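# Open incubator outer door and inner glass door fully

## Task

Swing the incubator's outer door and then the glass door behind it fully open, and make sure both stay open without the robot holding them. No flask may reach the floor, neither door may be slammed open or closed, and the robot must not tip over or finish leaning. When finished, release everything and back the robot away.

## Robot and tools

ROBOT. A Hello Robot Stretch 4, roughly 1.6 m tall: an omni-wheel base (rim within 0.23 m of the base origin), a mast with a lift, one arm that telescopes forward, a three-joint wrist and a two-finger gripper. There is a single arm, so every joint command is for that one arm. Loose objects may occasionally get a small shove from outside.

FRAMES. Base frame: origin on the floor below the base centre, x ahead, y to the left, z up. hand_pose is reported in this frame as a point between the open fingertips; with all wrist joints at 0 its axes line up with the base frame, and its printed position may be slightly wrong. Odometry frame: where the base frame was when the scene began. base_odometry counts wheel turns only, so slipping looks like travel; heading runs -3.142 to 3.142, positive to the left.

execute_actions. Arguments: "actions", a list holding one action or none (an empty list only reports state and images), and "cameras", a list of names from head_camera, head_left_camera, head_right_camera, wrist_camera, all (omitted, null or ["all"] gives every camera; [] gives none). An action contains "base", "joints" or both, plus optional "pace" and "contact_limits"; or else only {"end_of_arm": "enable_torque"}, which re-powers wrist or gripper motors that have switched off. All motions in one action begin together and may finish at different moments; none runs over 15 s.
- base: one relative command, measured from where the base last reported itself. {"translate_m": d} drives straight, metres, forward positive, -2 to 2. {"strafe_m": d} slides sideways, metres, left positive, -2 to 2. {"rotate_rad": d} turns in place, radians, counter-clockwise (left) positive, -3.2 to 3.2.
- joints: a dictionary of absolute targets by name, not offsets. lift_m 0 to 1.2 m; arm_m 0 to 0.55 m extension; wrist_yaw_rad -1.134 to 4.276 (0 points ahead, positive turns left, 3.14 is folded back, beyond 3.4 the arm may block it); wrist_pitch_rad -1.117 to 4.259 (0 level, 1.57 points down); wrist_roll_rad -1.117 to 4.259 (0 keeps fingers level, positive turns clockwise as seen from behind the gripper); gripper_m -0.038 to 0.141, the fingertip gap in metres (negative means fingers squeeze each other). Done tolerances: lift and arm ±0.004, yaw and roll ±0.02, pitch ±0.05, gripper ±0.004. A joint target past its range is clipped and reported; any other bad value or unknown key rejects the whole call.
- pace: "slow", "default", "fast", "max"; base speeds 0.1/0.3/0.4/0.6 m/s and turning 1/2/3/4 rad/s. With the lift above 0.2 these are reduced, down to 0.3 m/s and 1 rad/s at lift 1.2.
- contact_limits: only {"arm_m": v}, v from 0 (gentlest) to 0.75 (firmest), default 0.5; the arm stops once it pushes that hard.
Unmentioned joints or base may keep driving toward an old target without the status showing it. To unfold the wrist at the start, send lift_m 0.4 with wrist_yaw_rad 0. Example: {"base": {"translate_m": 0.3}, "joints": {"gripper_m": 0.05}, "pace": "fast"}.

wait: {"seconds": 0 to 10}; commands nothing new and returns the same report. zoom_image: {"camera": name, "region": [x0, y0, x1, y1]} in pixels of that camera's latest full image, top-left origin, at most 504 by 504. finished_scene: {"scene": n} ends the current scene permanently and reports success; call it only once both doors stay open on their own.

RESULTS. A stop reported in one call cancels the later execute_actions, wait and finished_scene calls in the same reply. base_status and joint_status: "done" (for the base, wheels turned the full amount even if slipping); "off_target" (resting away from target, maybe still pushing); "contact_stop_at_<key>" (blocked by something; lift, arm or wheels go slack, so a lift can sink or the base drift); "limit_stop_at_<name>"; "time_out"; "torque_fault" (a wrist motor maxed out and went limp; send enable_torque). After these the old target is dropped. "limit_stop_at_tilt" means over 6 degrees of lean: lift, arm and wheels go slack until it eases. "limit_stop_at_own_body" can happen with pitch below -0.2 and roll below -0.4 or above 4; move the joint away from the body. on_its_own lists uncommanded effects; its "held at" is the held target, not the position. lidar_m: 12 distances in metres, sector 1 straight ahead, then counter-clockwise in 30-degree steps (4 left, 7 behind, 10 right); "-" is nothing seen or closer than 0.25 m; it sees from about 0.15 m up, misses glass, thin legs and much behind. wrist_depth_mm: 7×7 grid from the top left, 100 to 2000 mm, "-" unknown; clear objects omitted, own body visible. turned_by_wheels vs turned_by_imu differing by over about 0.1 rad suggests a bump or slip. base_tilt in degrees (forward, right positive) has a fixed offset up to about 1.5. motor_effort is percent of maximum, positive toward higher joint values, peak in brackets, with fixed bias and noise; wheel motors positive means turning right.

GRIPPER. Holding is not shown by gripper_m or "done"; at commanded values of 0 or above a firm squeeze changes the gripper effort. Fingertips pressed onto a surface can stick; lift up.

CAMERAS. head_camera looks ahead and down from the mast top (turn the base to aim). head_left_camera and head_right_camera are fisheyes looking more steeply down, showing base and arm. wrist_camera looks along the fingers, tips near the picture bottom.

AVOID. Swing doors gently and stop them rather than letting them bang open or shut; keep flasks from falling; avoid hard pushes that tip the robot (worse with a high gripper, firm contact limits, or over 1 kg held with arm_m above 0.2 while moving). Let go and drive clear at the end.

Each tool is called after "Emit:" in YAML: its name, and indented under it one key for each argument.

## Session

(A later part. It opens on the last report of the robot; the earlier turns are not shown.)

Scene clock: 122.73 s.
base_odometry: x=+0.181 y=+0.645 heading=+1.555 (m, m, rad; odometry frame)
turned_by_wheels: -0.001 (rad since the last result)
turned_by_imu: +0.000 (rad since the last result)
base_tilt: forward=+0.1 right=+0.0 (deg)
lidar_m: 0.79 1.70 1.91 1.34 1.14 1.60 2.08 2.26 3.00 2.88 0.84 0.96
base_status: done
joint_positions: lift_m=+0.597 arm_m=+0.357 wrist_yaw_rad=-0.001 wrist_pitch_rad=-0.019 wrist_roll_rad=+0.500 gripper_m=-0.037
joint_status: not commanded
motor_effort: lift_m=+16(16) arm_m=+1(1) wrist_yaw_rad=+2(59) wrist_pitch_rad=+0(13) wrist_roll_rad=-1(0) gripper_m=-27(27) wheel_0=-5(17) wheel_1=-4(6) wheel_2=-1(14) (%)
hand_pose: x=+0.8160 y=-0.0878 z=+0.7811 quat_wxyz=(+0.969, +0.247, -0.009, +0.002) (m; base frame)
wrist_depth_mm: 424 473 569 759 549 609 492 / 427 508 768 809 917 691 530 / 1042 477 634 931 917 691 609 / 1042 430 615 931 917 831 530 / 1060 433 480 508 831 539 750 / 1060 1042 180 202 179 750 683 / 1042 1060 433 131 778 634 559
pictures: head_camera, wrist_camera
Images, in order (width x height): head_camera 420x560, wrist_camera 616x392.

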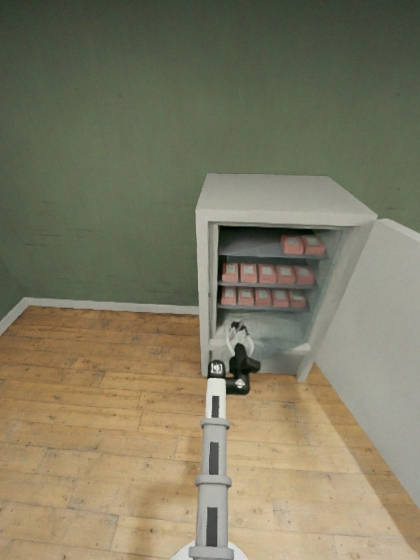

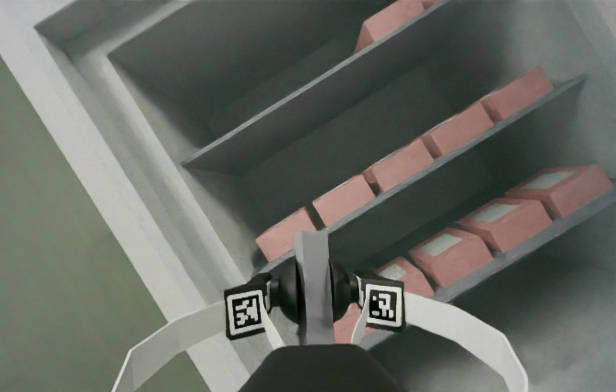

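Emit:
execute_actions:
  actions:
    - {"joints":{"gripper_m":0.05}}
  cameras: []

Emit:
execute_actions:
  actions:
    - {"joints":{"arm_m":0.2}}
  cameras: []

Emit:
execute_actions:
  actions:
    - {"joints":{"arm_m":0,"gripper_m":-0.01,"wrist_roll_rad":0},"base":{"strafe_m":0.68}}
  cameras: []

Emit:
execute_actions:
  actions:
    - {"base":{"translate_m":0.98}}
  cameras: []

Emit:
execute_actions:
  actions:
    - {"base":{"rotate_rad":-1.58}}
  cameras: ["head_camera","wrist_camera"]

Scene clock: 125.70 s.
base_odometry: x=+0.181 y=+0.645 heading=+1.556 (m, m, rad; odometry frame)
turned_by_wheels: +0.001 (rad since the last result)
turned_by_imu: +0.002 (rad since the last result)
base_tilt: forward=-0.1 right=-0.1 (deg)
lidar_m: 0.83 1.69 1.89 1.35 1.12 1.57 2.08 2.24 3.01 2.88 0.84 0.95
base_status: not commanded
joint_positions: lift_m=+0.597 arm_m=+0.357 wrist_yaw_rad=+0.000 wrist_pitch_rad=-0.017 wrist_roll_rad=+0.500 gripper_m=+0.050
joint_status: all done
motor_effort: lift_m=+16(16) arm_m=+1(1) wrist_yaw_rad=-1(8) wrist_pitch_rad=-7(7) wrist_roll_rad=+0(0) gripper_m=-4(24) wheel_0=+0(5) wheel_1=+0(3) wheel_2=+0(1) (%)
hand_pose: x=+0.8161 y=-0.0875 z=+0.7805 quat_wxyz=(+0.969, +0.247, -0.008, +0.002) (m; base frame)
wrist_depth_mm: 427 473 574 759 544 627 500 / 427 496 778 778 917 699 525 / 1042 473 654 917 917 707 615 / 1042 430 597 917 917 842 535 / 1060 430 480 539 798 535 759 / 1042 1060 195 484 189 778 676 / 1060 1060 436 122 778 621 559
pictures: none
No camera images: the call's "cameras" was empty. Leave "cameras" out to get every camera's image.

Scene clock: 127.23 s.
base_odometry: x=+0.181 y=+0.645 heading=+1.556 (m, m, rad; odometry frame)
turned_by_wheels: +0.000 (rad since the last result)
turned_by_imu: +0.000 (rad since the last result)
base_tilt: forward=+0.0 right=+0.0 (deg)
lidar_m: 0.79 1.68 1.88 1.38 1.11 1.61 2.06 2.25 2.98 2.89 0.84 0.92
base_status: not commanded
joint_positions: lift_m=+0.597 arm_m=+0.201 wrist_yaw_rad=+0.000 wrist_pitch_rad=-0.017 wrist_roll_rad=+0.500 gripper_m=+0.050
joint_status: all done
motor_effort: lift_m=+16(16) arm_m=-7(4) wrist_yaw_rad=-2(1) wrist_pitch_rad=-7(7) wrist_roll_rad=-1(1) gripper_m=-4(5) wheel_0=+0(1) wheel_1=+0(0) wheel_2=+0(0) (%)
hand_pose: x=+0.6606 y=-0.0874 z=+0.7805 quat_wxyz=(+0.969, +0.247, -0.008, +0.002) (m; base frame)
wrist_depth_mm: 1205 580 627 768 820 640 569 / 1182 621 778 1060 946 691 603 / 1205 615 798 1060 1078 788 627 / 1205 1205 640 1078 1078 723 683 / 1205 1205 597 741 715 991 788 / 1205 1205 196 640 188 809 676 / 1229 1229 1205 122 809 640 609
pictures: none
No camera images: the call's "cameras" was empty. Leave "cameras" out to get every camera's image.

Scene clock: 130.83 s.
base_odometry: x=-0.499 y=+0.655 heading=+1.556 (m, m, rad; odometry frame)
turned_by_wheels: +0.000 (rad since the last result)
turned_by_imu: +0.002 (rad since the last result)
base_tilt: forward=+0.1 right=+0.1 (deg)
lidar_m: 1.62 1.60 1.20 1.14 0.51 0.56 2.08 2.21 3.10 1.48 1.43 1.11
base_status: done
joint_positions: lift_m=+0.597 arm_m=+0.001 wrist_yaw_rad=+0.000 wrist_pitch_rad=-0.017 wrist_roll_rad=+0.000 gripper_m=-0.010
joint_status: all done
motor_effort: lift_m=+16(16) arm_m=-7(6) wrist_yaw_rad=-2(1) wrist_pitch_rad=-6(8) wrist_roll_rad=-1(6) gripper_m=-11(13) wheel_0=+0(8) wheel_1=-2(8) wheel_2=+0(0) (%)
hand_pose: x=+0.4606 y=-0.0875 z=+0.7805 quat_wxyz=(+1.000, +0.000, -0.009, +0.000) (m; base frame)
wrist_depth_mm: 1430 1397 1397 1430 1430 1397 788 / 1397 1430 1430 1397 1397 991 1008 / 1430 1397 1397 1430 1430 1025 931 / 1430 1430 1430 1397 1397 1042 904 / 1430 1430 1397 1430 1397 1042 866 / 1430 1430 1430 200 183 1078 1042 / 1464 1464 1430 129 1430 891 842
pictures: none
No camera images: the call's "cameras" was empty. Leave "cameras" out to get every camera's image.

Scene clock: 135.60 s.
base_odometry: x=-0.485 y=+1.635 heading=+1.556 (m, m, rad; odometry frame)
turned_by_wheels: +0.000 (rad since the last result)
turned_by_imu: -0.003 (rad since the last result)
base_tilt: forward=+0.0 right=-0.1 (deg)
lidar_m: 0.63 0.66 0.98 1.13 1.19 1.37 1.60 3.26 1.44 0.56 0.59 0.66
base_status: done
joint_positions: lift_m=+0.597 arm_m=+0.001 wrist_yaw_rad=+0.000 wrist_pitch_rad=-0.017 wrist_roll_rad=+0.000 gripper_m=-0.010
joint_status: not commanded
motor_effort: lift_m=+16(16) arm_m=-7(7) wrist_yaw_rad=-2(2) wrist_pitch_rad=-5(7) wrist_roll_rad=-1(2) gripper_m=-10(12) wheel_0=+0(8) wheel_1=+0(4) wheel_2=+0(8) (%)
hand_pose: x=+0.4605 y=-0.0875 z=+0.7805 quat_wxyz=(+1.000, +0.000, -0.009, +0.000) (m; base frame)
wrist_depth_mm: 427 424 424 424 421 421 418 / 430 427 424 427 424 421 418 / 430 430 427 424 424 424 421 / 430 427 427 430 427 424 424 / 433 430 427 427 427 424 424 / 433 433 430 200 182 427 427 / 433 430 433 129 430 430 427
pictures: none
No camera images: the call's "cameras" was empty. Leave "cameras" out to get every camera's image.

Scene clock: 137.67 s.
base_odometry: x=-0.485 y=+1.635 heading=-0.024 (m, m, rad; odometry frame)
turned_by_wheels: -1.580 (rad since the last result)
turned_by_imu: -1.569 (rad since the last result)
base_tilt: forward=+0.1 right=-0.2 (deg)
lidar_m: 0.55 0.59 0.65 0.63 0.68 0.94 1.11 1.21 1.38 1.51 3.22 1.46
base_status: done
joint_positions: lift_m=+0.597 arm_m=+0.001 wrist_yaw_rad=+0.000 wrist_pitch_rad=-0.017 wrist_roll_rad=+0.000 gripper_m=-0.010
joint_status: not commanded
motor_effort: lift_m=+16(16) arm_m=-7(7) wrist_yaw_rad=-2(1) wrist_pitch_rad=-8(9) wrist_roll_rad=-1(1) gripper_m=-11(12) wheel_0=+1(6) wheel_1=+1(8) wheel_2=-2(8) (%)
hand_pose: x=+0.4606 y=-0.0874 z=+0.7805 quat_wxyz=(+1.000, +0.000, -0.009, +0.000) (m; base frame)
wrist_depth_mm: 342 343 759 - - - - / 343 343 976 1060 1182 - - / 343 345 976 1078 1182 - - / 345 345 976 1078 1182 - - / 345 345 976 1060 1182 - - / 349 347 394 200 182 - - / 349 349 891 129 1537 1537 1618
pictures: head_camera, wrist_camera
Images, in order (width x height): head_camera 420x560, wrist_camera 616x392.

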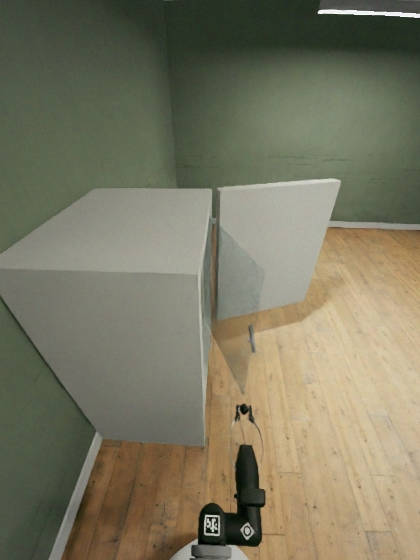

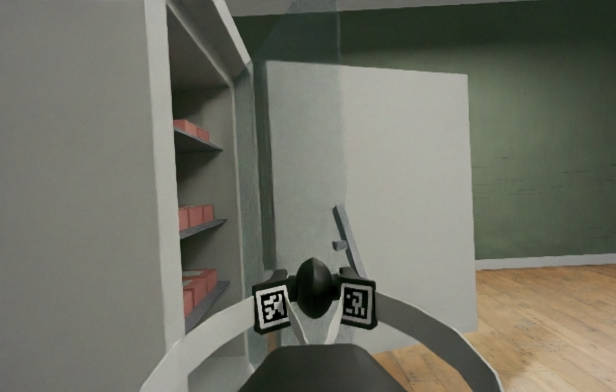

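Emit:
execute_actions:
  actions: []

Scene clock: 141.17 s.
base_odometry: x=-0.485 y=+1.635 heading=-0.024 (m, m, rad; odometry frame)
turned_by_wheels: +0.000 (rad since the last result)
turned_by_imu: +0.001 (rad since the last result)
base_tilt: forward=+0.1 right=+0.0 (deg)
lidar_m: 0.56 0.62 0.66 0.62 0.63 0.91 1.14 1.19 1.39 1.59 3.23 1.47
base_status: done
joint_positions: lift_m=+0.597 arm_m=+0.001 wrist_yaw_rad=+0.000 wrist_pitch_rad=-0.017 wrist_roll_rad=+0.000 gripper_m=-0.010
joint_status: not commanded
motor_effort: lift_m=+16(16) arm_m=-7(7) wrist_yaw_rad=-2(1) wrist_pitch_rad=-7(9) wrist_roll_rad=-2(1) gripper_m=-12(12) wheel_0=+1(6) wheel_1=+0(8) wheel_2=-1(8) (%)
hand_pose: x=+0.4606 y=-0.0874 z=+0.7805 quat_wxyz=(+1.000, +0.000, -0.009, +0.000) (m; base frame)
wrist_depth_mm: 342 342 759 - - - - / 343 343 960 1060 1182 - - / 345 345 976 1078 1182 - - / 345 345 991 1060 1205 - - / 347 347 976 1060 1182 - - / 347 349 394 200 182 - - / 349 349 891 129 1537 1537 1618
pictures: head_camera, head_left_camera, head_right_camera, wrist_camera
Images, in order (width x height): head_camera 420x560, head_left_camera 420x672, head_right_camera 420x672, wrist_camera 616x392.

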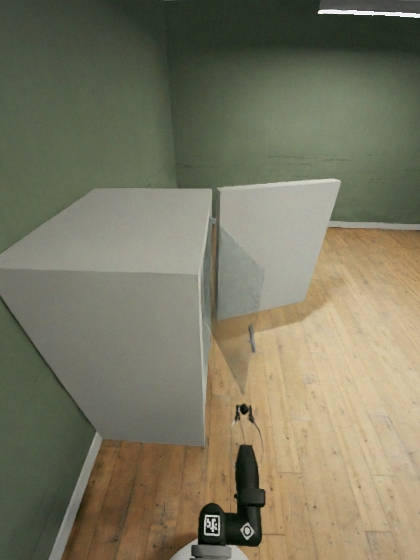

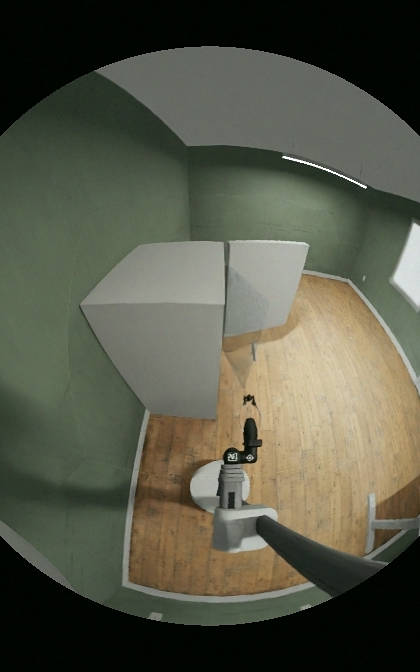

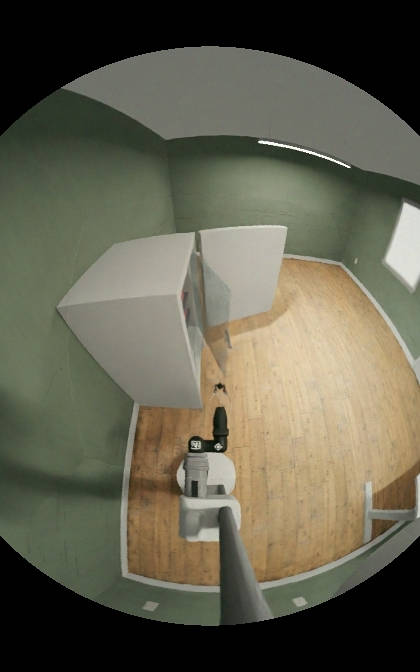

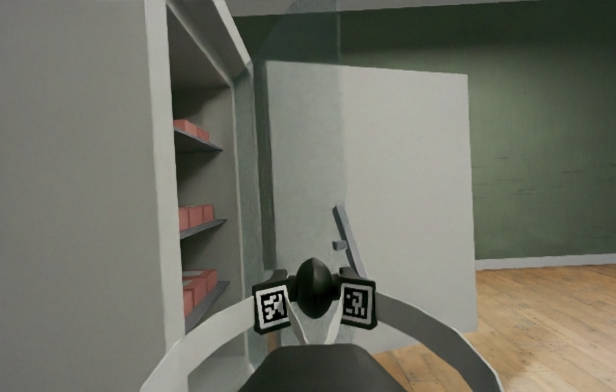

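Emit:
execute_actions:
  actions:
    - {"base":{"strafe_m":0.03},"pace":"slow"}
  cameras: []

Emit:
execute_actions:
  actions:
    - {"joints":{"arm_m":0.17},"pace":"slow","contact_limits":{"arm_m":0.2}}
  cameras: ["head_camera","wrist_camera"]

Scene clock: 143.07 s.
base_odometry: x=-0.484 y=+1.665 heading=-0.024 (m, m, rad; odometry frame)
turned_by_wheels: +0.000 (rad since the last result)
turned_by_imu: +0.000 (rad since the last result)
base_tilt: forward=+0.0 right=+0.1 (deg)
lidar_m: 0.56 0.61 0.63 0.60 0.63 0.90 1.13 1.20 1.44 1.58 3.29 1.45
base_status: done
joint_positions: lift_m=+0.597 arm_m=+0.001 wrist_yaw_rad=+0.000 wrist_pitch_rad=-0.017 wrist_roll_rad=+0.000 gripper_m=-0.010
joint_status: not commanded
motor_effort: lift_m=+16(16) arm_m=-7(7) wrist_yaw_rad=-2(2) wrist_pitch_rad=-7(6) wrist_roll_rad=-1(2) gripper_m=-11(11) wheel_0=-2(3) wheel_1=+1(5) wheel_2=+0(1) (%)
hand_pose: x=+0.4606 y=-0.0874 z=+0.7805 quat_wxyz=(+1.000, +0.000, -0.009, +0.000) (m; base frame)
wrist_depth_mm: 343 343 661 - - - - / 343 343 931 1060 1182 - - / 345 345 976 1078 1160 - - / 345 345 976 1078 1182 - - / 347 347 991 1060 1160 - - / 349 349 347 200 182 1308 - / 349 349 609 129 1464 1537 1618
pictures: none
No camera images: the call's "cameras" was empty. Leave "cameras" out to get every camera's image.

Scene clock: 146.07 s.
base_odometry: x=-0.484 y=+1.665 heading=-0.024 (m, m, rad; odometry frame)
turned_by_wheels: +0.000 (rad since the last result)
turned_by_imu: +0.001 (rad since the last result)
base_tilt: forward=+0.0 right=-0.1 (deg)
lidar_m: 0.55 0.59 0.61 0.59 0.63 0.90 1.13 1.18 1.42 1.57 3.26 1.43
base_status: not commanded
joint_positions: lift_m=+0.597 arm_m=+0.169 wrist_yaw_rad=+0.000 wrist_pitch_rad=-0.017 wrist_roll_rad=+0.000 gripper_m=-0.010
joint_status: all done
motor_effort: lift_m=+16(16) arm_m=+7(6) wrist_yaw_rad=-1(2) wrist_pitch_rad=-8(8) wrist_roll_rad=-1(1) gripper_m=-11(11) wheel_0=-2(2) wheel_1=+1(1) wheel_2=+0(0) (%)
contact_limits: arm_m 0.2
hand_pose: x=+0.6281 y=-0.0874 z=+0.7805 quat_wxyz=(+1.000, +0.000, -0.009, +0.000) (m; base frame)
wrist_depth_mm: 177 539 707 - - - - / 177 455 798 904 976 1078 - / 178 525 809 904 976 1078 - / 178 525 809 904 976 1078 - / 179 225 809 904 946 1078 - / 179 223 627 200 182 1078 - / 180 204 820 129 976 1098 1618
pictures: head_camera, wrist_camera
Images, in order (width x height): head_camera 420x560, wrist_camera 616x392.

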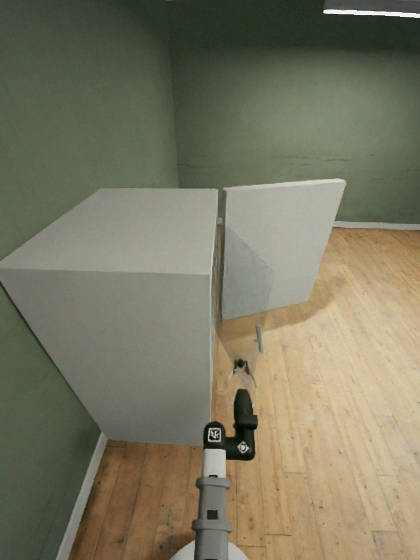

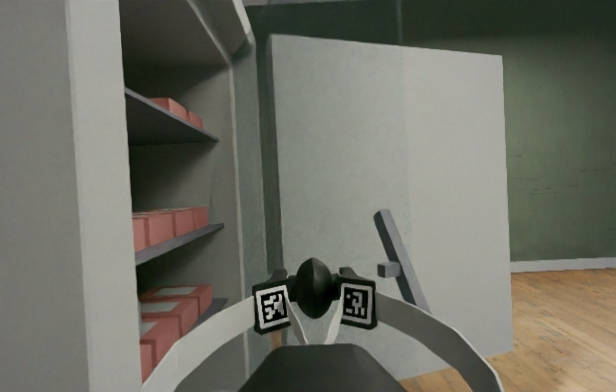

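Emit:
execute_actions:
  actions:
    - {"joints":{"arm_m":0.26},"pace":"slow","contact_limits":{"arm_m":0.2}}
  cameras: []

Emit:
execute_actions:
  actions:
    - {"base":{"strafe_m":-0.12},"pace":"slow"}
  cameras: ["head_camera","wrist_camera"]

Scene clock: 149.23 s.
base_odometry: x=-0.484 y=+1.665 heading=-0.024 (m, m, rad; odometry frame)
turned_by_wheels: +0.000 (rad since the last result)
turned_by_imu: +0.001 (rad since the last result)
base_tilt: forward=+0.1 right=-0.2 (deg)
lidar_m: 0.55 0.62 0.64 0.60 0.65 0.92 1.12 1.20 1.40 1.56 3.26 1.46
base_status: not commanded
joint_positions: lift_m=+0.597 arm_m=+0.259 wrist_yaw_rad=+0.000 wrist_pitch_rad=-0.017 wrist_roll_rad=+0.000 gripper_m=-0.010
joint_status: all done
motor_effort: lift_m=+16(16) arm_m=+7(8) wrist_yaw_rad=-2(2) wrist_pitch_rad=-7(6) wrist_roll_rad=-1(1) gripper_m=-11(11) wheel_0=-2(2) wheel_1=+1(1) wheel_2=+0(0) (%)
contact_limits: arm_m 0.2
hand_pose: x=+0.7181 y=-0.0874 z=+0.7805 quat_wxyz=(+1.000, +0.000, -0.009, +0.000) (m; base frame)
wrist_depth_mm: 554 609 715 820 - - - / 351 549 723 798 878 976 - / 661 715 715 798 878 976 - / 715 723 723 809 878 976 - / 312 445 715 809 854 976 - / 297 723 627 200 182 976 - / 410 433 723 129 891 931 1618
pictures: none
No camera images: the call's "cameras" was empty. Leave "cameras" out to get every camera's image.

Scene clock: 151.60 s.
base_odometry: x=-0.487 y=+1.545 heading=-0.024 (m, m, rad; odometry frame)
turned_by_wheels: +0.000 (rad since the last result)
turned_by_imu: +0.001 (rad since the last result)
base_tilt: forward=-0.1 right=-0.2 (deg)
lidar_m: 0.59 0.58 0.76 0.73 0.76 1.07 1.14 1.20 1.29 1.58 3.13 1.49
base_status: done
joint_positions: lift_m=+0.597 arm_m=+0.259 wrist_yaw_rad=+0.001 wrist_pitch_rad=-0.017 wrist_roll_rad=+0.000 gripper_m=-0.010
joint_status: not commanded
motor_effort: lift_m=+16(16) arm_m=+7(7) wrist_yaw_rad=-4(11) wrist_pitch_rad=-8(7) wrist_roll_rad=-1(0) gripper_m=-12(12) wheel_0=+1(7) wheel_1=-1(5) wheel_2=+0(1) (%)
hand_pose: x=+0.7182 y=-0.0873 z=+0.7805 quat_wxyz=(+1.000, +0.000, -0.009, +0.000) (m; base frame)
wrist_depth_mm: 591 654 798 - - - - / 715 715 788 842 931 - - / 676 715 788 842 931 - - / 715 715 788 842 931 - - / 480 715 788 831 904 1042 - / 723 723 759 200 182 1025 - / 477 723 778 129 931 1025 1618
pictures: head_camera, wrist_camera
Images, in order (width x height): head_camera 420x560, wrist_camera 616x392.

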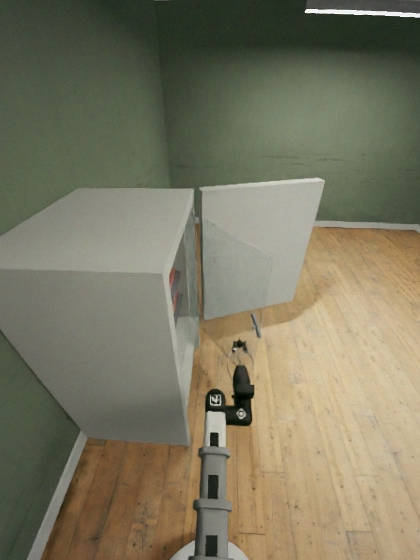

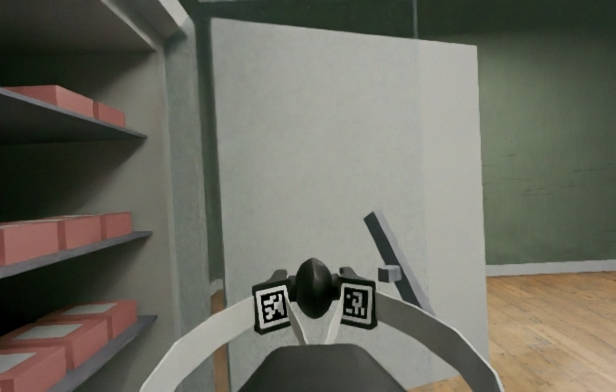

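Tip is inside and pushing. Continue.

Emit:
execute_actions:
  actions:
    - {"base":{"strafe_m":-0.06},"joints":{"arm_m":0.36},"pace":"slow","contact_limits":{"arm_m":0.25}}
  cameras: []

Emit:
execute_actions:
  actions:
    - {"joints":{"arm_m":0.55},"pace":"slow","contact_limits":{"arm_m":0.25}}
  cameras: ["head_camera","wrist_camera"]

Scene clock: 154.60 s.
base_odometry: x=-0.489 y=+1.485 heading=-0.024 (m, m, rad; odometry frame)
turned_by_wheels: +0.000 (rad since the last result)
turned_by_imu: +0.001 (rad since the last result)
base_tilt: forward=+0.0 right=-0.2 (deg)
lidar_m: 0.78 0.61 0.82 0.79 0.81 1.17 1.12 1.20 1.25 1.56 3.05 1.51
base_status: done
joint_positions: lift_m=+0.597 arm_m=+0.359 wrist_yaw_rad=+0.000 wrist_pitch_rad=-0.017 wrist_roll_rad=+0.000 gripper_m=-0.010
joint_status: all done
motor_effort: lift_m=+15(16) arm_m=+7(3) wrist_yaw_rad=-3(4) wrist_pitch_rad=-9(7) wrist_roll_rad=-2(1) gripper_m=-11(11) wheel_0=+1(6) wheel_1=-1(5) wheel_2=+0(0) (%)
contact_limits: arm_m 0.25
hand_pose: x=+0.8181 y=-0.0873 z=+0.7805 quat_wxyz=(+1.000, +0.000, -0.009, +0.000) (m; base frame)
wrist_depth_mm: 597 647 707 778 866 - - / 609 654 707 768 831 - - / 615 654 699 768 842 - - / 615 654 707 768 842 - - / 615 661 707 741 842 - - / 621 661 683 200 182 - - / 535 627 707 129 234 891 1576
pictures: none
No camera images: the call's "cameras" was empty. Leave "cameras" out to get every camera's image.

Scene clock: 157.77 s.
base_odometry: x=-0.489 y=+1.485 heading=-0.024 (m, m, rad; odometry frame)
turned_by_wheels: +0.000 (rad since the last result)
turned_by_imu: +0.001 (rad since the last result)
base_tilt: forward=+0.1 right=-0.2 (deg)
lidar_m: 0.79 0.61 0.83 0.78 0.83 1.15 1.14 1.19 1.25 1.60 3.07 1.52
base_status: not commanded
joint_positions: lift_m=+0.597 arm_m=+0.547 wrist_yaw_rad=+0.000 wrist_pitch_rad=-0.017 wrist_roll_rad=+0.000 gripper_m=-0.010
joint_status: all done
joint sent to its limit — the command would take arm_m past its upper limit, so that joint was sent only as far as its limit.
motor_effort: lift_m=+16(16) arm_m=+7(9) wrist_yaw_rad=-2(3) wrist_pitch_rad=-7(7) wrist_roll_rad=-1(1) gripper_m=-10(11) wheel_0=+1(1) wheel_1=-1(1) wheel_2=+0(0) (%)
contact_limits: arm_m 0.25
hand_pose: x=+1.0065 y=-0.0873 z=+0.7805 quat_wxyz=(+1.000, +0.000, -0.009, +0.000) (m; base frame)
wrist_depth_mm: 462 500 525 580 627 699 - / 462 500 530 574 627 699 - / 462 500 530 574 634 699 - / 466 496 530 574 627 699 - / 462 500 530 569 634 691 - / 459 504 512 200 182 699 - / 455 500 525 129 627 676 1618
pictures: head_camera, wrist_camera
Images, in order (width x height): head_camera 420x560, wrist_camera 616x392.

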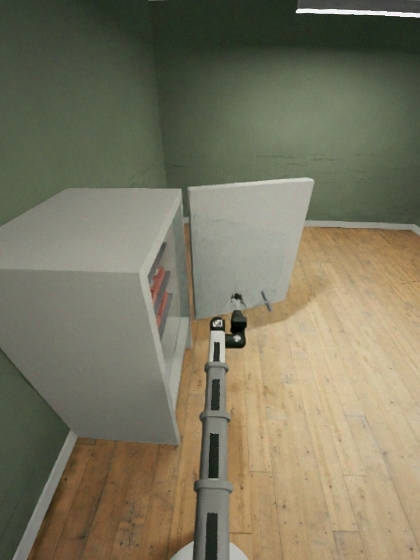

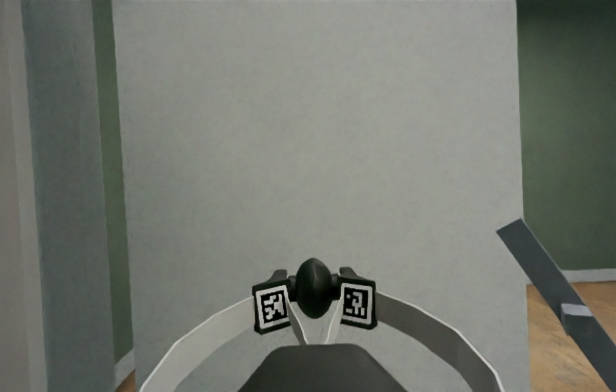

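Emit:
execute_actions:
  actions:
    - {"base":{"strafe_m":-0.1},"pace":"slow"}
  cameras: []

Emit:
execute_actions:
  actions:
    - {"base":{"translate_m":0.14},"pace":"slow"}

Scene clock: 160.67 s.
base_odometry: x=-0.491 y=+1.385 heading=-0.024 (m, m, rad; odometry frame)
turned_by_wheels: +0.000 (rad since the last result)
turned_by_imu: +0.001 (rad since the last result)
base_tilt: forward=+0.0 right=+0.0 (deg)
lidar_m: 1.05 0.63 0.81 0.87 0.94 1.17 1.13 1.19 1.12 1.56 2.99 1.59
base_status: done
joint_positions: lift_m=+0.597 arm_m=+0.547 wrist_yaw_rad=+0.001 wrist_pitch_rad=-0.017 wrist_roll_rad=+0.000 gripper_m=-0.010
joint_status: not commanded
motor_effort: lift_m=+16(16) arm_m=+7(7) wrist_yaw_rad=-3(7) wrist_pitch_rad=-6(7) wrist_roll_rad=-1(1) gripper_m=-12(10) wheel_0=+3(7) wheel_1=-1(5) wheel_2=-1(0) (%)
hand_pose: x=+1.0066 y=-0.0873 z=+0.7805 quat_wxyz=(+1.000, +0.000, -0.009, +0.000) (m; base frame)
wrist_depth_mm: 496 521 559 615 668 - - / 492 521 564 609 668 - - / 496 521 564 609 668 - - / 496 517 564 615 676 - - / 496 517 564 603 647 - - / 492 521 544 200 182 1983 - / 500 517 559 129 668 723 1618
pictures: none
No camera images: the call's "cameras" was empty. Leave "cameras" out to get every camera's image.

Scene clock: 163.33 s.
base_odometry: x=-0.351 y=+1.382 heading=-0.024 (m, m, rad; odometry frame)
turned_by_wheels: +0.000 (rad since the last result)
turned_by_imu: +0.000 (rad since the last result)
base_tilt: forward=+0.1 right=-0.2 (deg)
lidar_m: 1.06 0.50 0.63 0.84 0.94 1.27 1.26 1.33 1.21 2.19 2.94 1.40
base_status: done
joint_positions: lift_m=+0.597 arm_m=+0.547 wrist_yaw_rad=-0.001 wrist_pitch_rad=-0.017 wrist_roll_rad=+0.000 gripper_m=-0.010
joint_status: not commanded
motor_effort: lift_m=+16(16) arm_m=+7(7) wrist_yaw_rad=+0(6) wrist_pitch_rad=-6(9) wrist_roll_rad=-1(1) gripper_m=-11(11) wheel_0=+2(5) wheel_1=+2(4) wheel_2=+0(8) (%)
hand_pose: x=+1.0065 y=-0.0876 z=+0.7806 quat_wxyz=(+1.000, +0.000, -0.009, +0.000) (m; base frame)
wrist_depth_mm: 373 399 433 469 517 564 - / 373 399 433 469 512 569 - / 373 399 433 469 517 569 - / 373 399 436 469 517 569 - / 373 402 433 466 504 569 - / 373 402 421 200 182 569 - / 373 397 430 129 517 549 1618
pictures: head_camera, head_left_camera, head_right_camera, wrist_camera
Images, in order (width x height): head_camera 420x560, head_left_camera 420x672, head_right_camera 420x672, wrist_camera 616x392.

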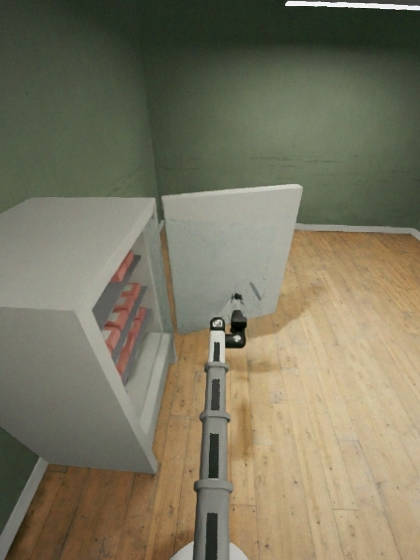

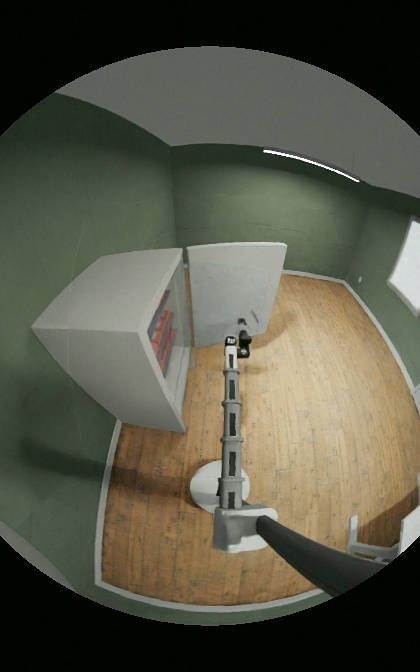

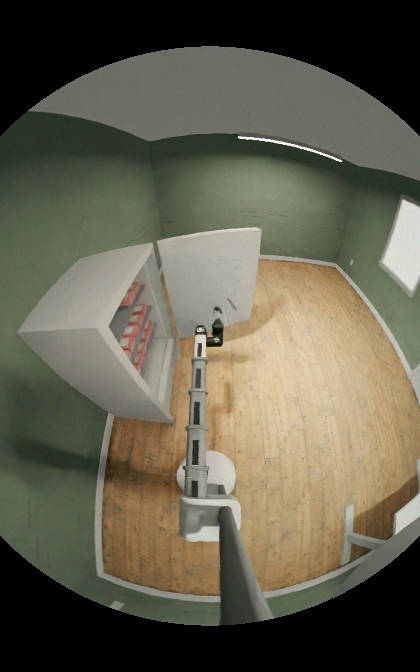

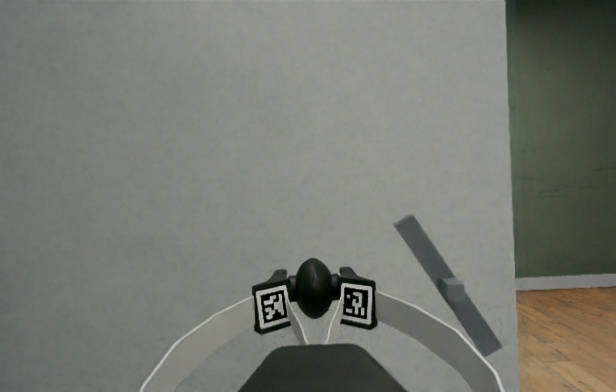

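Emit:
execute_actions:
  actions:
    - {"base":{"translate_m":0.27},"joints":{"arm_m":0.42},"pace":"slow"}
  cameras: []

Emit:
execute_actions:
  actions:
    - {"joints":{"arm_m":0.55},"pace":"slow","contact_limits":{"arm_m":0.15}}

Scene clock: 167.80 s.
base_odometry: x=-0.081 y=+1.375 heading=-0.024 (m, m, rad; odometry frame)
turned_by_wheels: +0.000 (rad since the last result)
turned_by_imu: +0.000 (rad since the last result)
base_tilt: forward=+0.0 right=+0.0 (deg)
lidar_m: 0.87 0.41 0.31 0.64 0.93 1.29 1.54 1.54 1.35 2.82 2.99 1.09
base_status: done
joint_positions: lift_m=+0.597 arm_m=+0.421 wrist_yaw_rad=-0.001 wrist_pitch_rad=-0.017 wrist_roll_rad=+0.000 gripper_m=-0.010
joint_status: all done
motor_effort: lift_m=+16(16) arm_m=-6(4) wrist_yaw_rad=+0(5) wrist_pitch_rad=-6(7) wrist_roll_rad=-1(2) gripper_m=-12(12) wheel_0=+2(7) wheel_1=+0(6) wheel_2=+0(5) (%)
hand_pose: x=+0.8804 y=-0.0876 z=+0.7806 quat_wxyz=(+1.000, +0.000, -0.009, +0.000) (m; base frame)
wrist_depth_mm: 257 277 298 325 355 392 439 / 257 277 298 325 355 394 442 / 257 277 300 325 355 394 442 / 257 277 300 327 357 394 442 / 257 278 298 320 347 394 442 / 258 277 290 200 182 394 442 / 258 273 297 129 357 384 442
pictures: none
No camera images: the call's "cameras" was empty. Leave "cameras" out to get every camera's image.

Scene clock: 168.60 s.
base_odometry: x=-0.082 y=+1.375 heading=-0.024 (m, m, rad; odometry frame)
turned_by_wheels: +0.000 (rad since the last result)
turned_by_imu: +0.000 (rad since the last result)
base_tilt: forward=+0.0 right=-0.1 (deg)
lidar_m: 0.87 0.42 0.32 0.67 0.93 1.28 1.53 1.56 1.31 2.83 2.98 1.08
base_status: not commanded
joint_positions: lift_m=+0.597 arm_m=+0.425 wrist_yaw_rad=-0.006 wrist_pitch_rad=-0.018 wrist_roll_rad=+0.000 gripper_m=-0.010
joint_status: arm_m contact_stop (moved +0.004 of +0.129)
joint sent to its limit — the command would take arm_m past its upper limit, so that joint was sent only as far as its limit.
on_its_own: arm_m is slack since a contact_stop (your +0.550 is given up); wrist_yaw_rad is at rest, and its effort (+16) is outside its rest range (-13 to +13)
motor_effort: lift_m=+16(16) arm_m=+0(18) wrist_yaw_rad=+16(24) wrist_pitch_rad=-7(8) wrist_roll_rad=-1(1) gripper_m=-8(11) wheel_0=+4(4) wheel_1=+2(2) wheel_2=-6(8) (%)
contact_limits: arm_m 0.15
hand_pose: x=+0.8837 y=-0.0893 z=+0.7807 quat_wxyz=(+1.000, +0.000, -0.009, -0.003) (m; base frame)
wrist_depth_mm: 255 274 297 324 355 394 - / 256 274 297 324 355 394 439 / 254 274 297 324 355 397 442 / 255 276 297 324 355 394 442 / 255 274 297 319 342 394 439 / 256 274 287 198 183 397 442 / 255 268 297 128 359 384 442
pictures: head_camera, head_left_camera, head_right_camera, wrist_camera
Images, in order (width x height): head_camera 420x560, head_left_camera 420x672, head_right_camera 420x672, wrist_camera 616x392.

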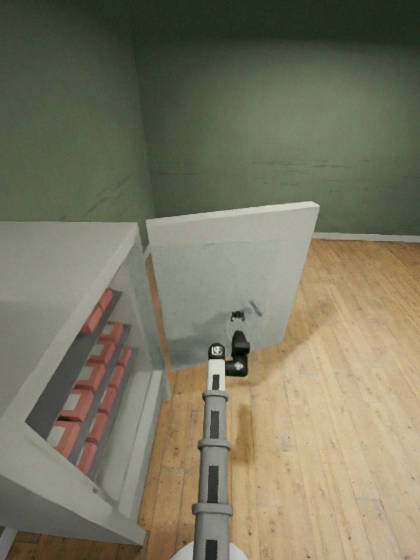

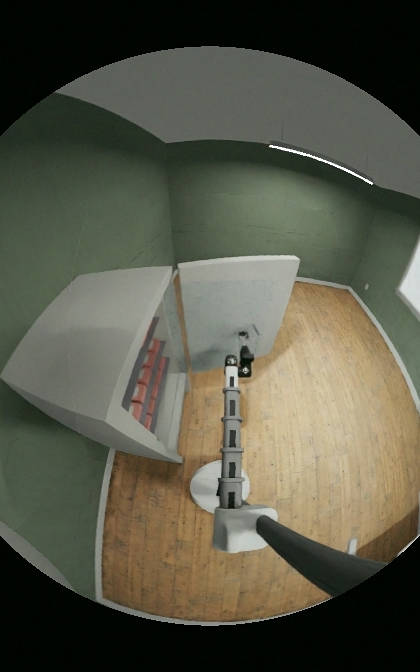

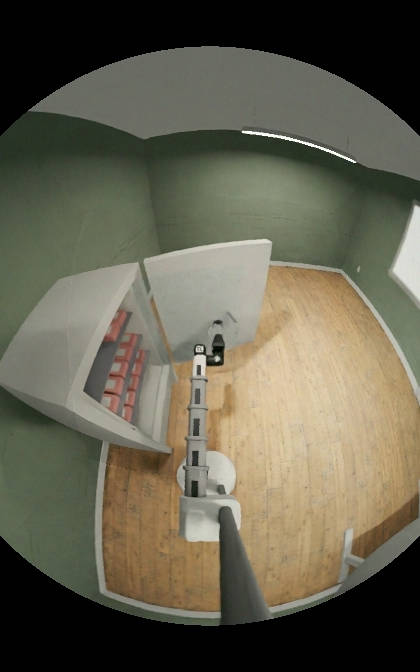

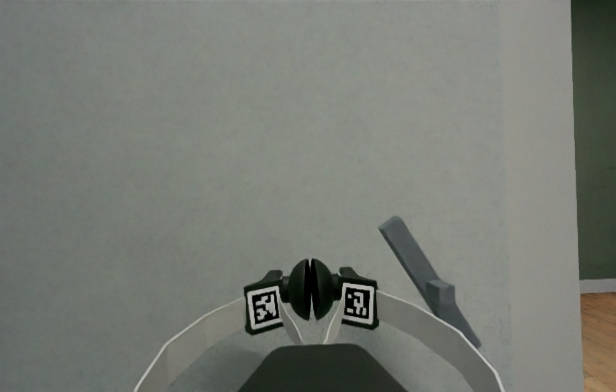

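Emit:
execute_actions:
  actions:
    - {"joints":{"arm_m":0.5},"pace":"slow","contact_limits":{"arm_m":0.3}}
  cameras: ["head_camera","wrist_camera"]

Scene clock: 170.07 s.
base_odometry: x=-0.082 y=+1.375 heading=-0.024 (m, m, rad; odometry frame)
turned_by_wheels: +0.000 (rad since the last result)
turned_by_imu: +0.001 (rad since the last result)
base_tilt: forward=+0.0 right=+0.0 (deg)
lidar_m: 0.87 0.41 0.33 0.64 0.93 1.29 1.53 1.51 1.38 2.84 2.96 1.04
base_status: not commanded
joint_positions: lift_m=+0.597 arm_m=+0.425 wrist_yaw_rad=-0.007 wrist_pitch_rad=-0.018 wrist_roll_rad=+0.000 gripper_m=-0.010
joint_status: arm_m contact_stop (moved +0.000 of +0.075)
on_its_own: arm_m is slack since a contact_stop (your +0.500 is given up); wrist_yaw_rad is at rest, and its effort (+18) is outside its rest range (-13 to +13)
motor_effort: lift_m=+16(16) arm_m=+0(21) wrist_yaw_rad=+18(32) wrist_pitch_rad=-5(6) wrist_roll_rad=-2(1) gripper_m=-8(8) wheel_0=+4(4) wheel_1=+2(4) wheel_2=-6(11) (%)
contact_limits: arm_m 0.3
hand_pose: x=+0.8836 y=-0.0894 z=+0.7807 quat_wxyz=(+1.000, +0.000, -0.009, -0.003) (m; base frame)
wrist_depth_mm: 256 274 297 322 353 392 - / 255 274 297 324 355 394 442 / 254 274 297 325 355 394 442 / 255 274 297 324 355 394 439 / 255 274 297 320 342 394 442 / 255 274 287 198 183 394 445 / 255 272 297 128 362 384 442
pictures: head_camera, wrist_camera
Images, in order (width x height): head_camera 420x560, wrist_camera 616x392.

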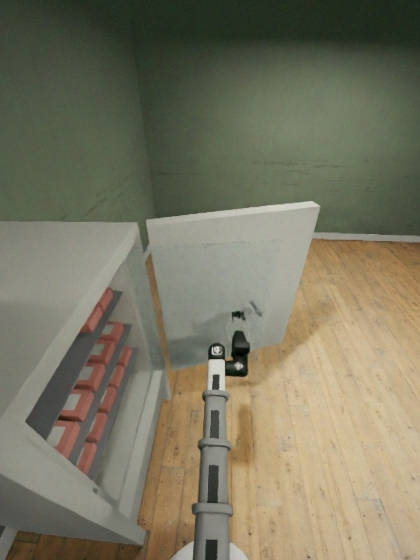

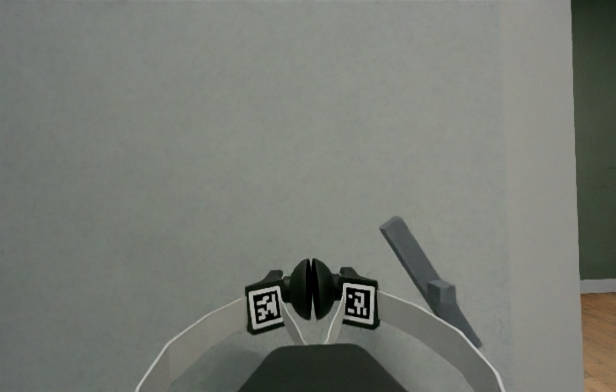

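At its stop. Retreat.

Emit:
execute_actions:
  actions:
    - {"base":{"translate_m":-0.5},"joints":{"arm_m":0}}
  cameras: []

Emit:
execute_actions:
  actions:
    - {"base":{"strafe_m":-0.3}}

Scene clock: 173.87 s.
base_odometry: x=-0.581 y=+1.387 heading=-0.024 (m, m, rad; odometry frame)
turned_by_wheels: +0.000 (rad since the last result)
turned_by_imu: +0.003 (rad since the last result)
base_tilt: forward=+0.0 right=-0.1 (deg)
lidar_m: 1.15 0.72 0.93 0.87 0.95 1.11 1.03 1.11 1.12 1.22 2.92 3.80
base_status: done
joint_positions: lift_m=+0.597 arm_m=+0.001 wrist_yaw_rad=+0.000 wrist_pitch_rad=-0.017 wrist_roll_rad=+0.000 gripper_m=-0.010
joint_status: all done
motor_effort: lift_m=+16(16) arm_m=-7(8) wrist_yaw_rad=-1(17) wrist_pitch_rad=-8(8) wrist_roll_rad=+0(1) gripper_m=-11(12) wheel_0=-1(5) wheel_1=+1(6) wheel_2=-2(8) (%)
hand_pose: x=+0.4605 y=-0.0875 z=+0.7805 quat_wxyz=(+1.000, +0.000, -0.009, +0.000) (m; base frame)
wrist_depth_mm: 640 - - - - - - / 866 991 1182 1281 - - - / 1042 1060 1160 1255 - - - / 1060 1078 1160 1281 - - - / 1060 1078 1160 1255 1366 - - / 732 1060 1098 200 182 - - / 931 976 1160 129 1708 1537 1576
pictures: none
No camera images: the call's "cameras" was empty. Leave "cameras" out to get every camera's image.

Scene clock: 176.20 s.
base_odometry: x=-0.589 y=+1.087 heading=-0.024 (m, m, rad; odometry frame)
turned_by_wheels: +0.000 (rad since the last result)
turned_by_imu: +0.000 (rad since the last result)
base_tilt: forward=+0.1 right=-0.1 (deg)
lidar_m: 1.45 0.89 0.95 1.19 1.23 1.09 1.02 1.10 0.83 1.25 2.62 3.68
base_status: done
joint_positions: lift_m=+0.597 arm_m=+0.001 wrist_yaw_rad=+0.000 wrist_pitch_rad=-0.017 wrist_roll_rad=+0.000 gripper_m=-0.010
joint_status: not commanded
motor_effort: lift_m=+16(16) arm_m=-6(7) wrist_yaw_rad=-1(1) wrist_pitch_rad=-6(8) wrist_roll_rad=-1(1) gripper_m=-11(11) wheel_0=-2(10) wheel_1=+1(8) wheel_2=-1(2) (%)
hand_pose: x=+0.4605 y=-0.0875 z=+0.7805 quat_wxyz=(+1.000, +0.000, -0.009, +0.000) (m; base frame)
wrist_depth_mm: 1921 - - - - - - / 1060 1182 - - - - - / 1060 1160 1255 1366 - - - / 1078 1182 1255 1336 - - - / 1060 1160 1255 1336 - - - / 1060 1160 1205 200 183 - - / 1060 1160 1576 129 1661 1576 1618
pictures: head_camera, head_left_camera, head_right_camera, wrist_camera
Images, in order (width x height): head_camera 420x560, head_left_camera 420x672, head_right_camera 420x672, wrist_camera 616x392.

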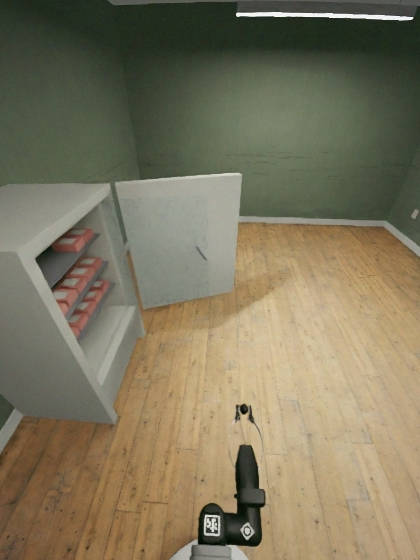

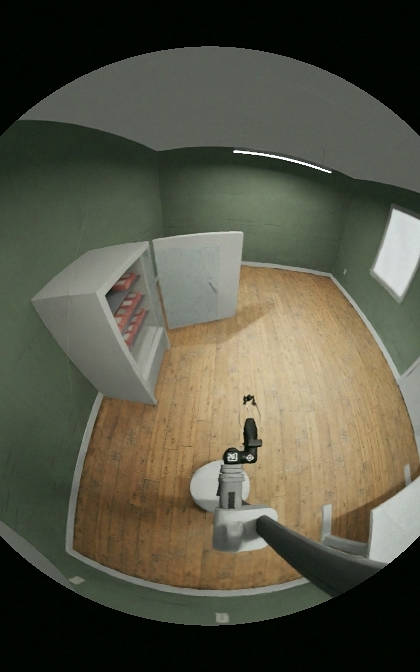

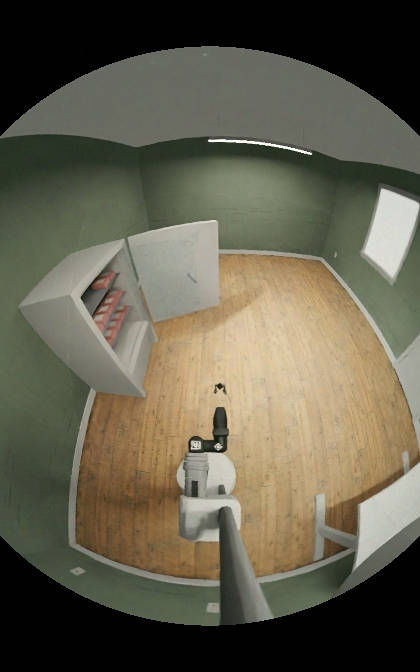

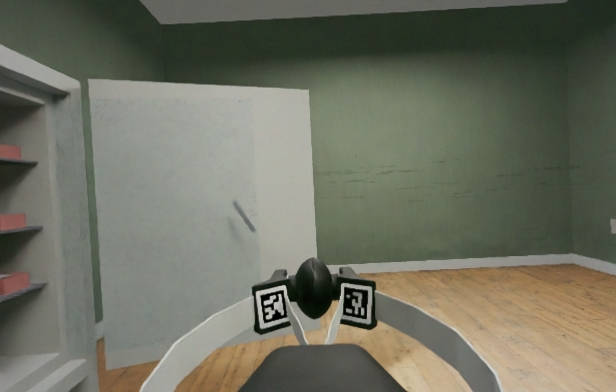

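Emit:
finished_scene:
  scene: 2

The scene is finished: the task was done.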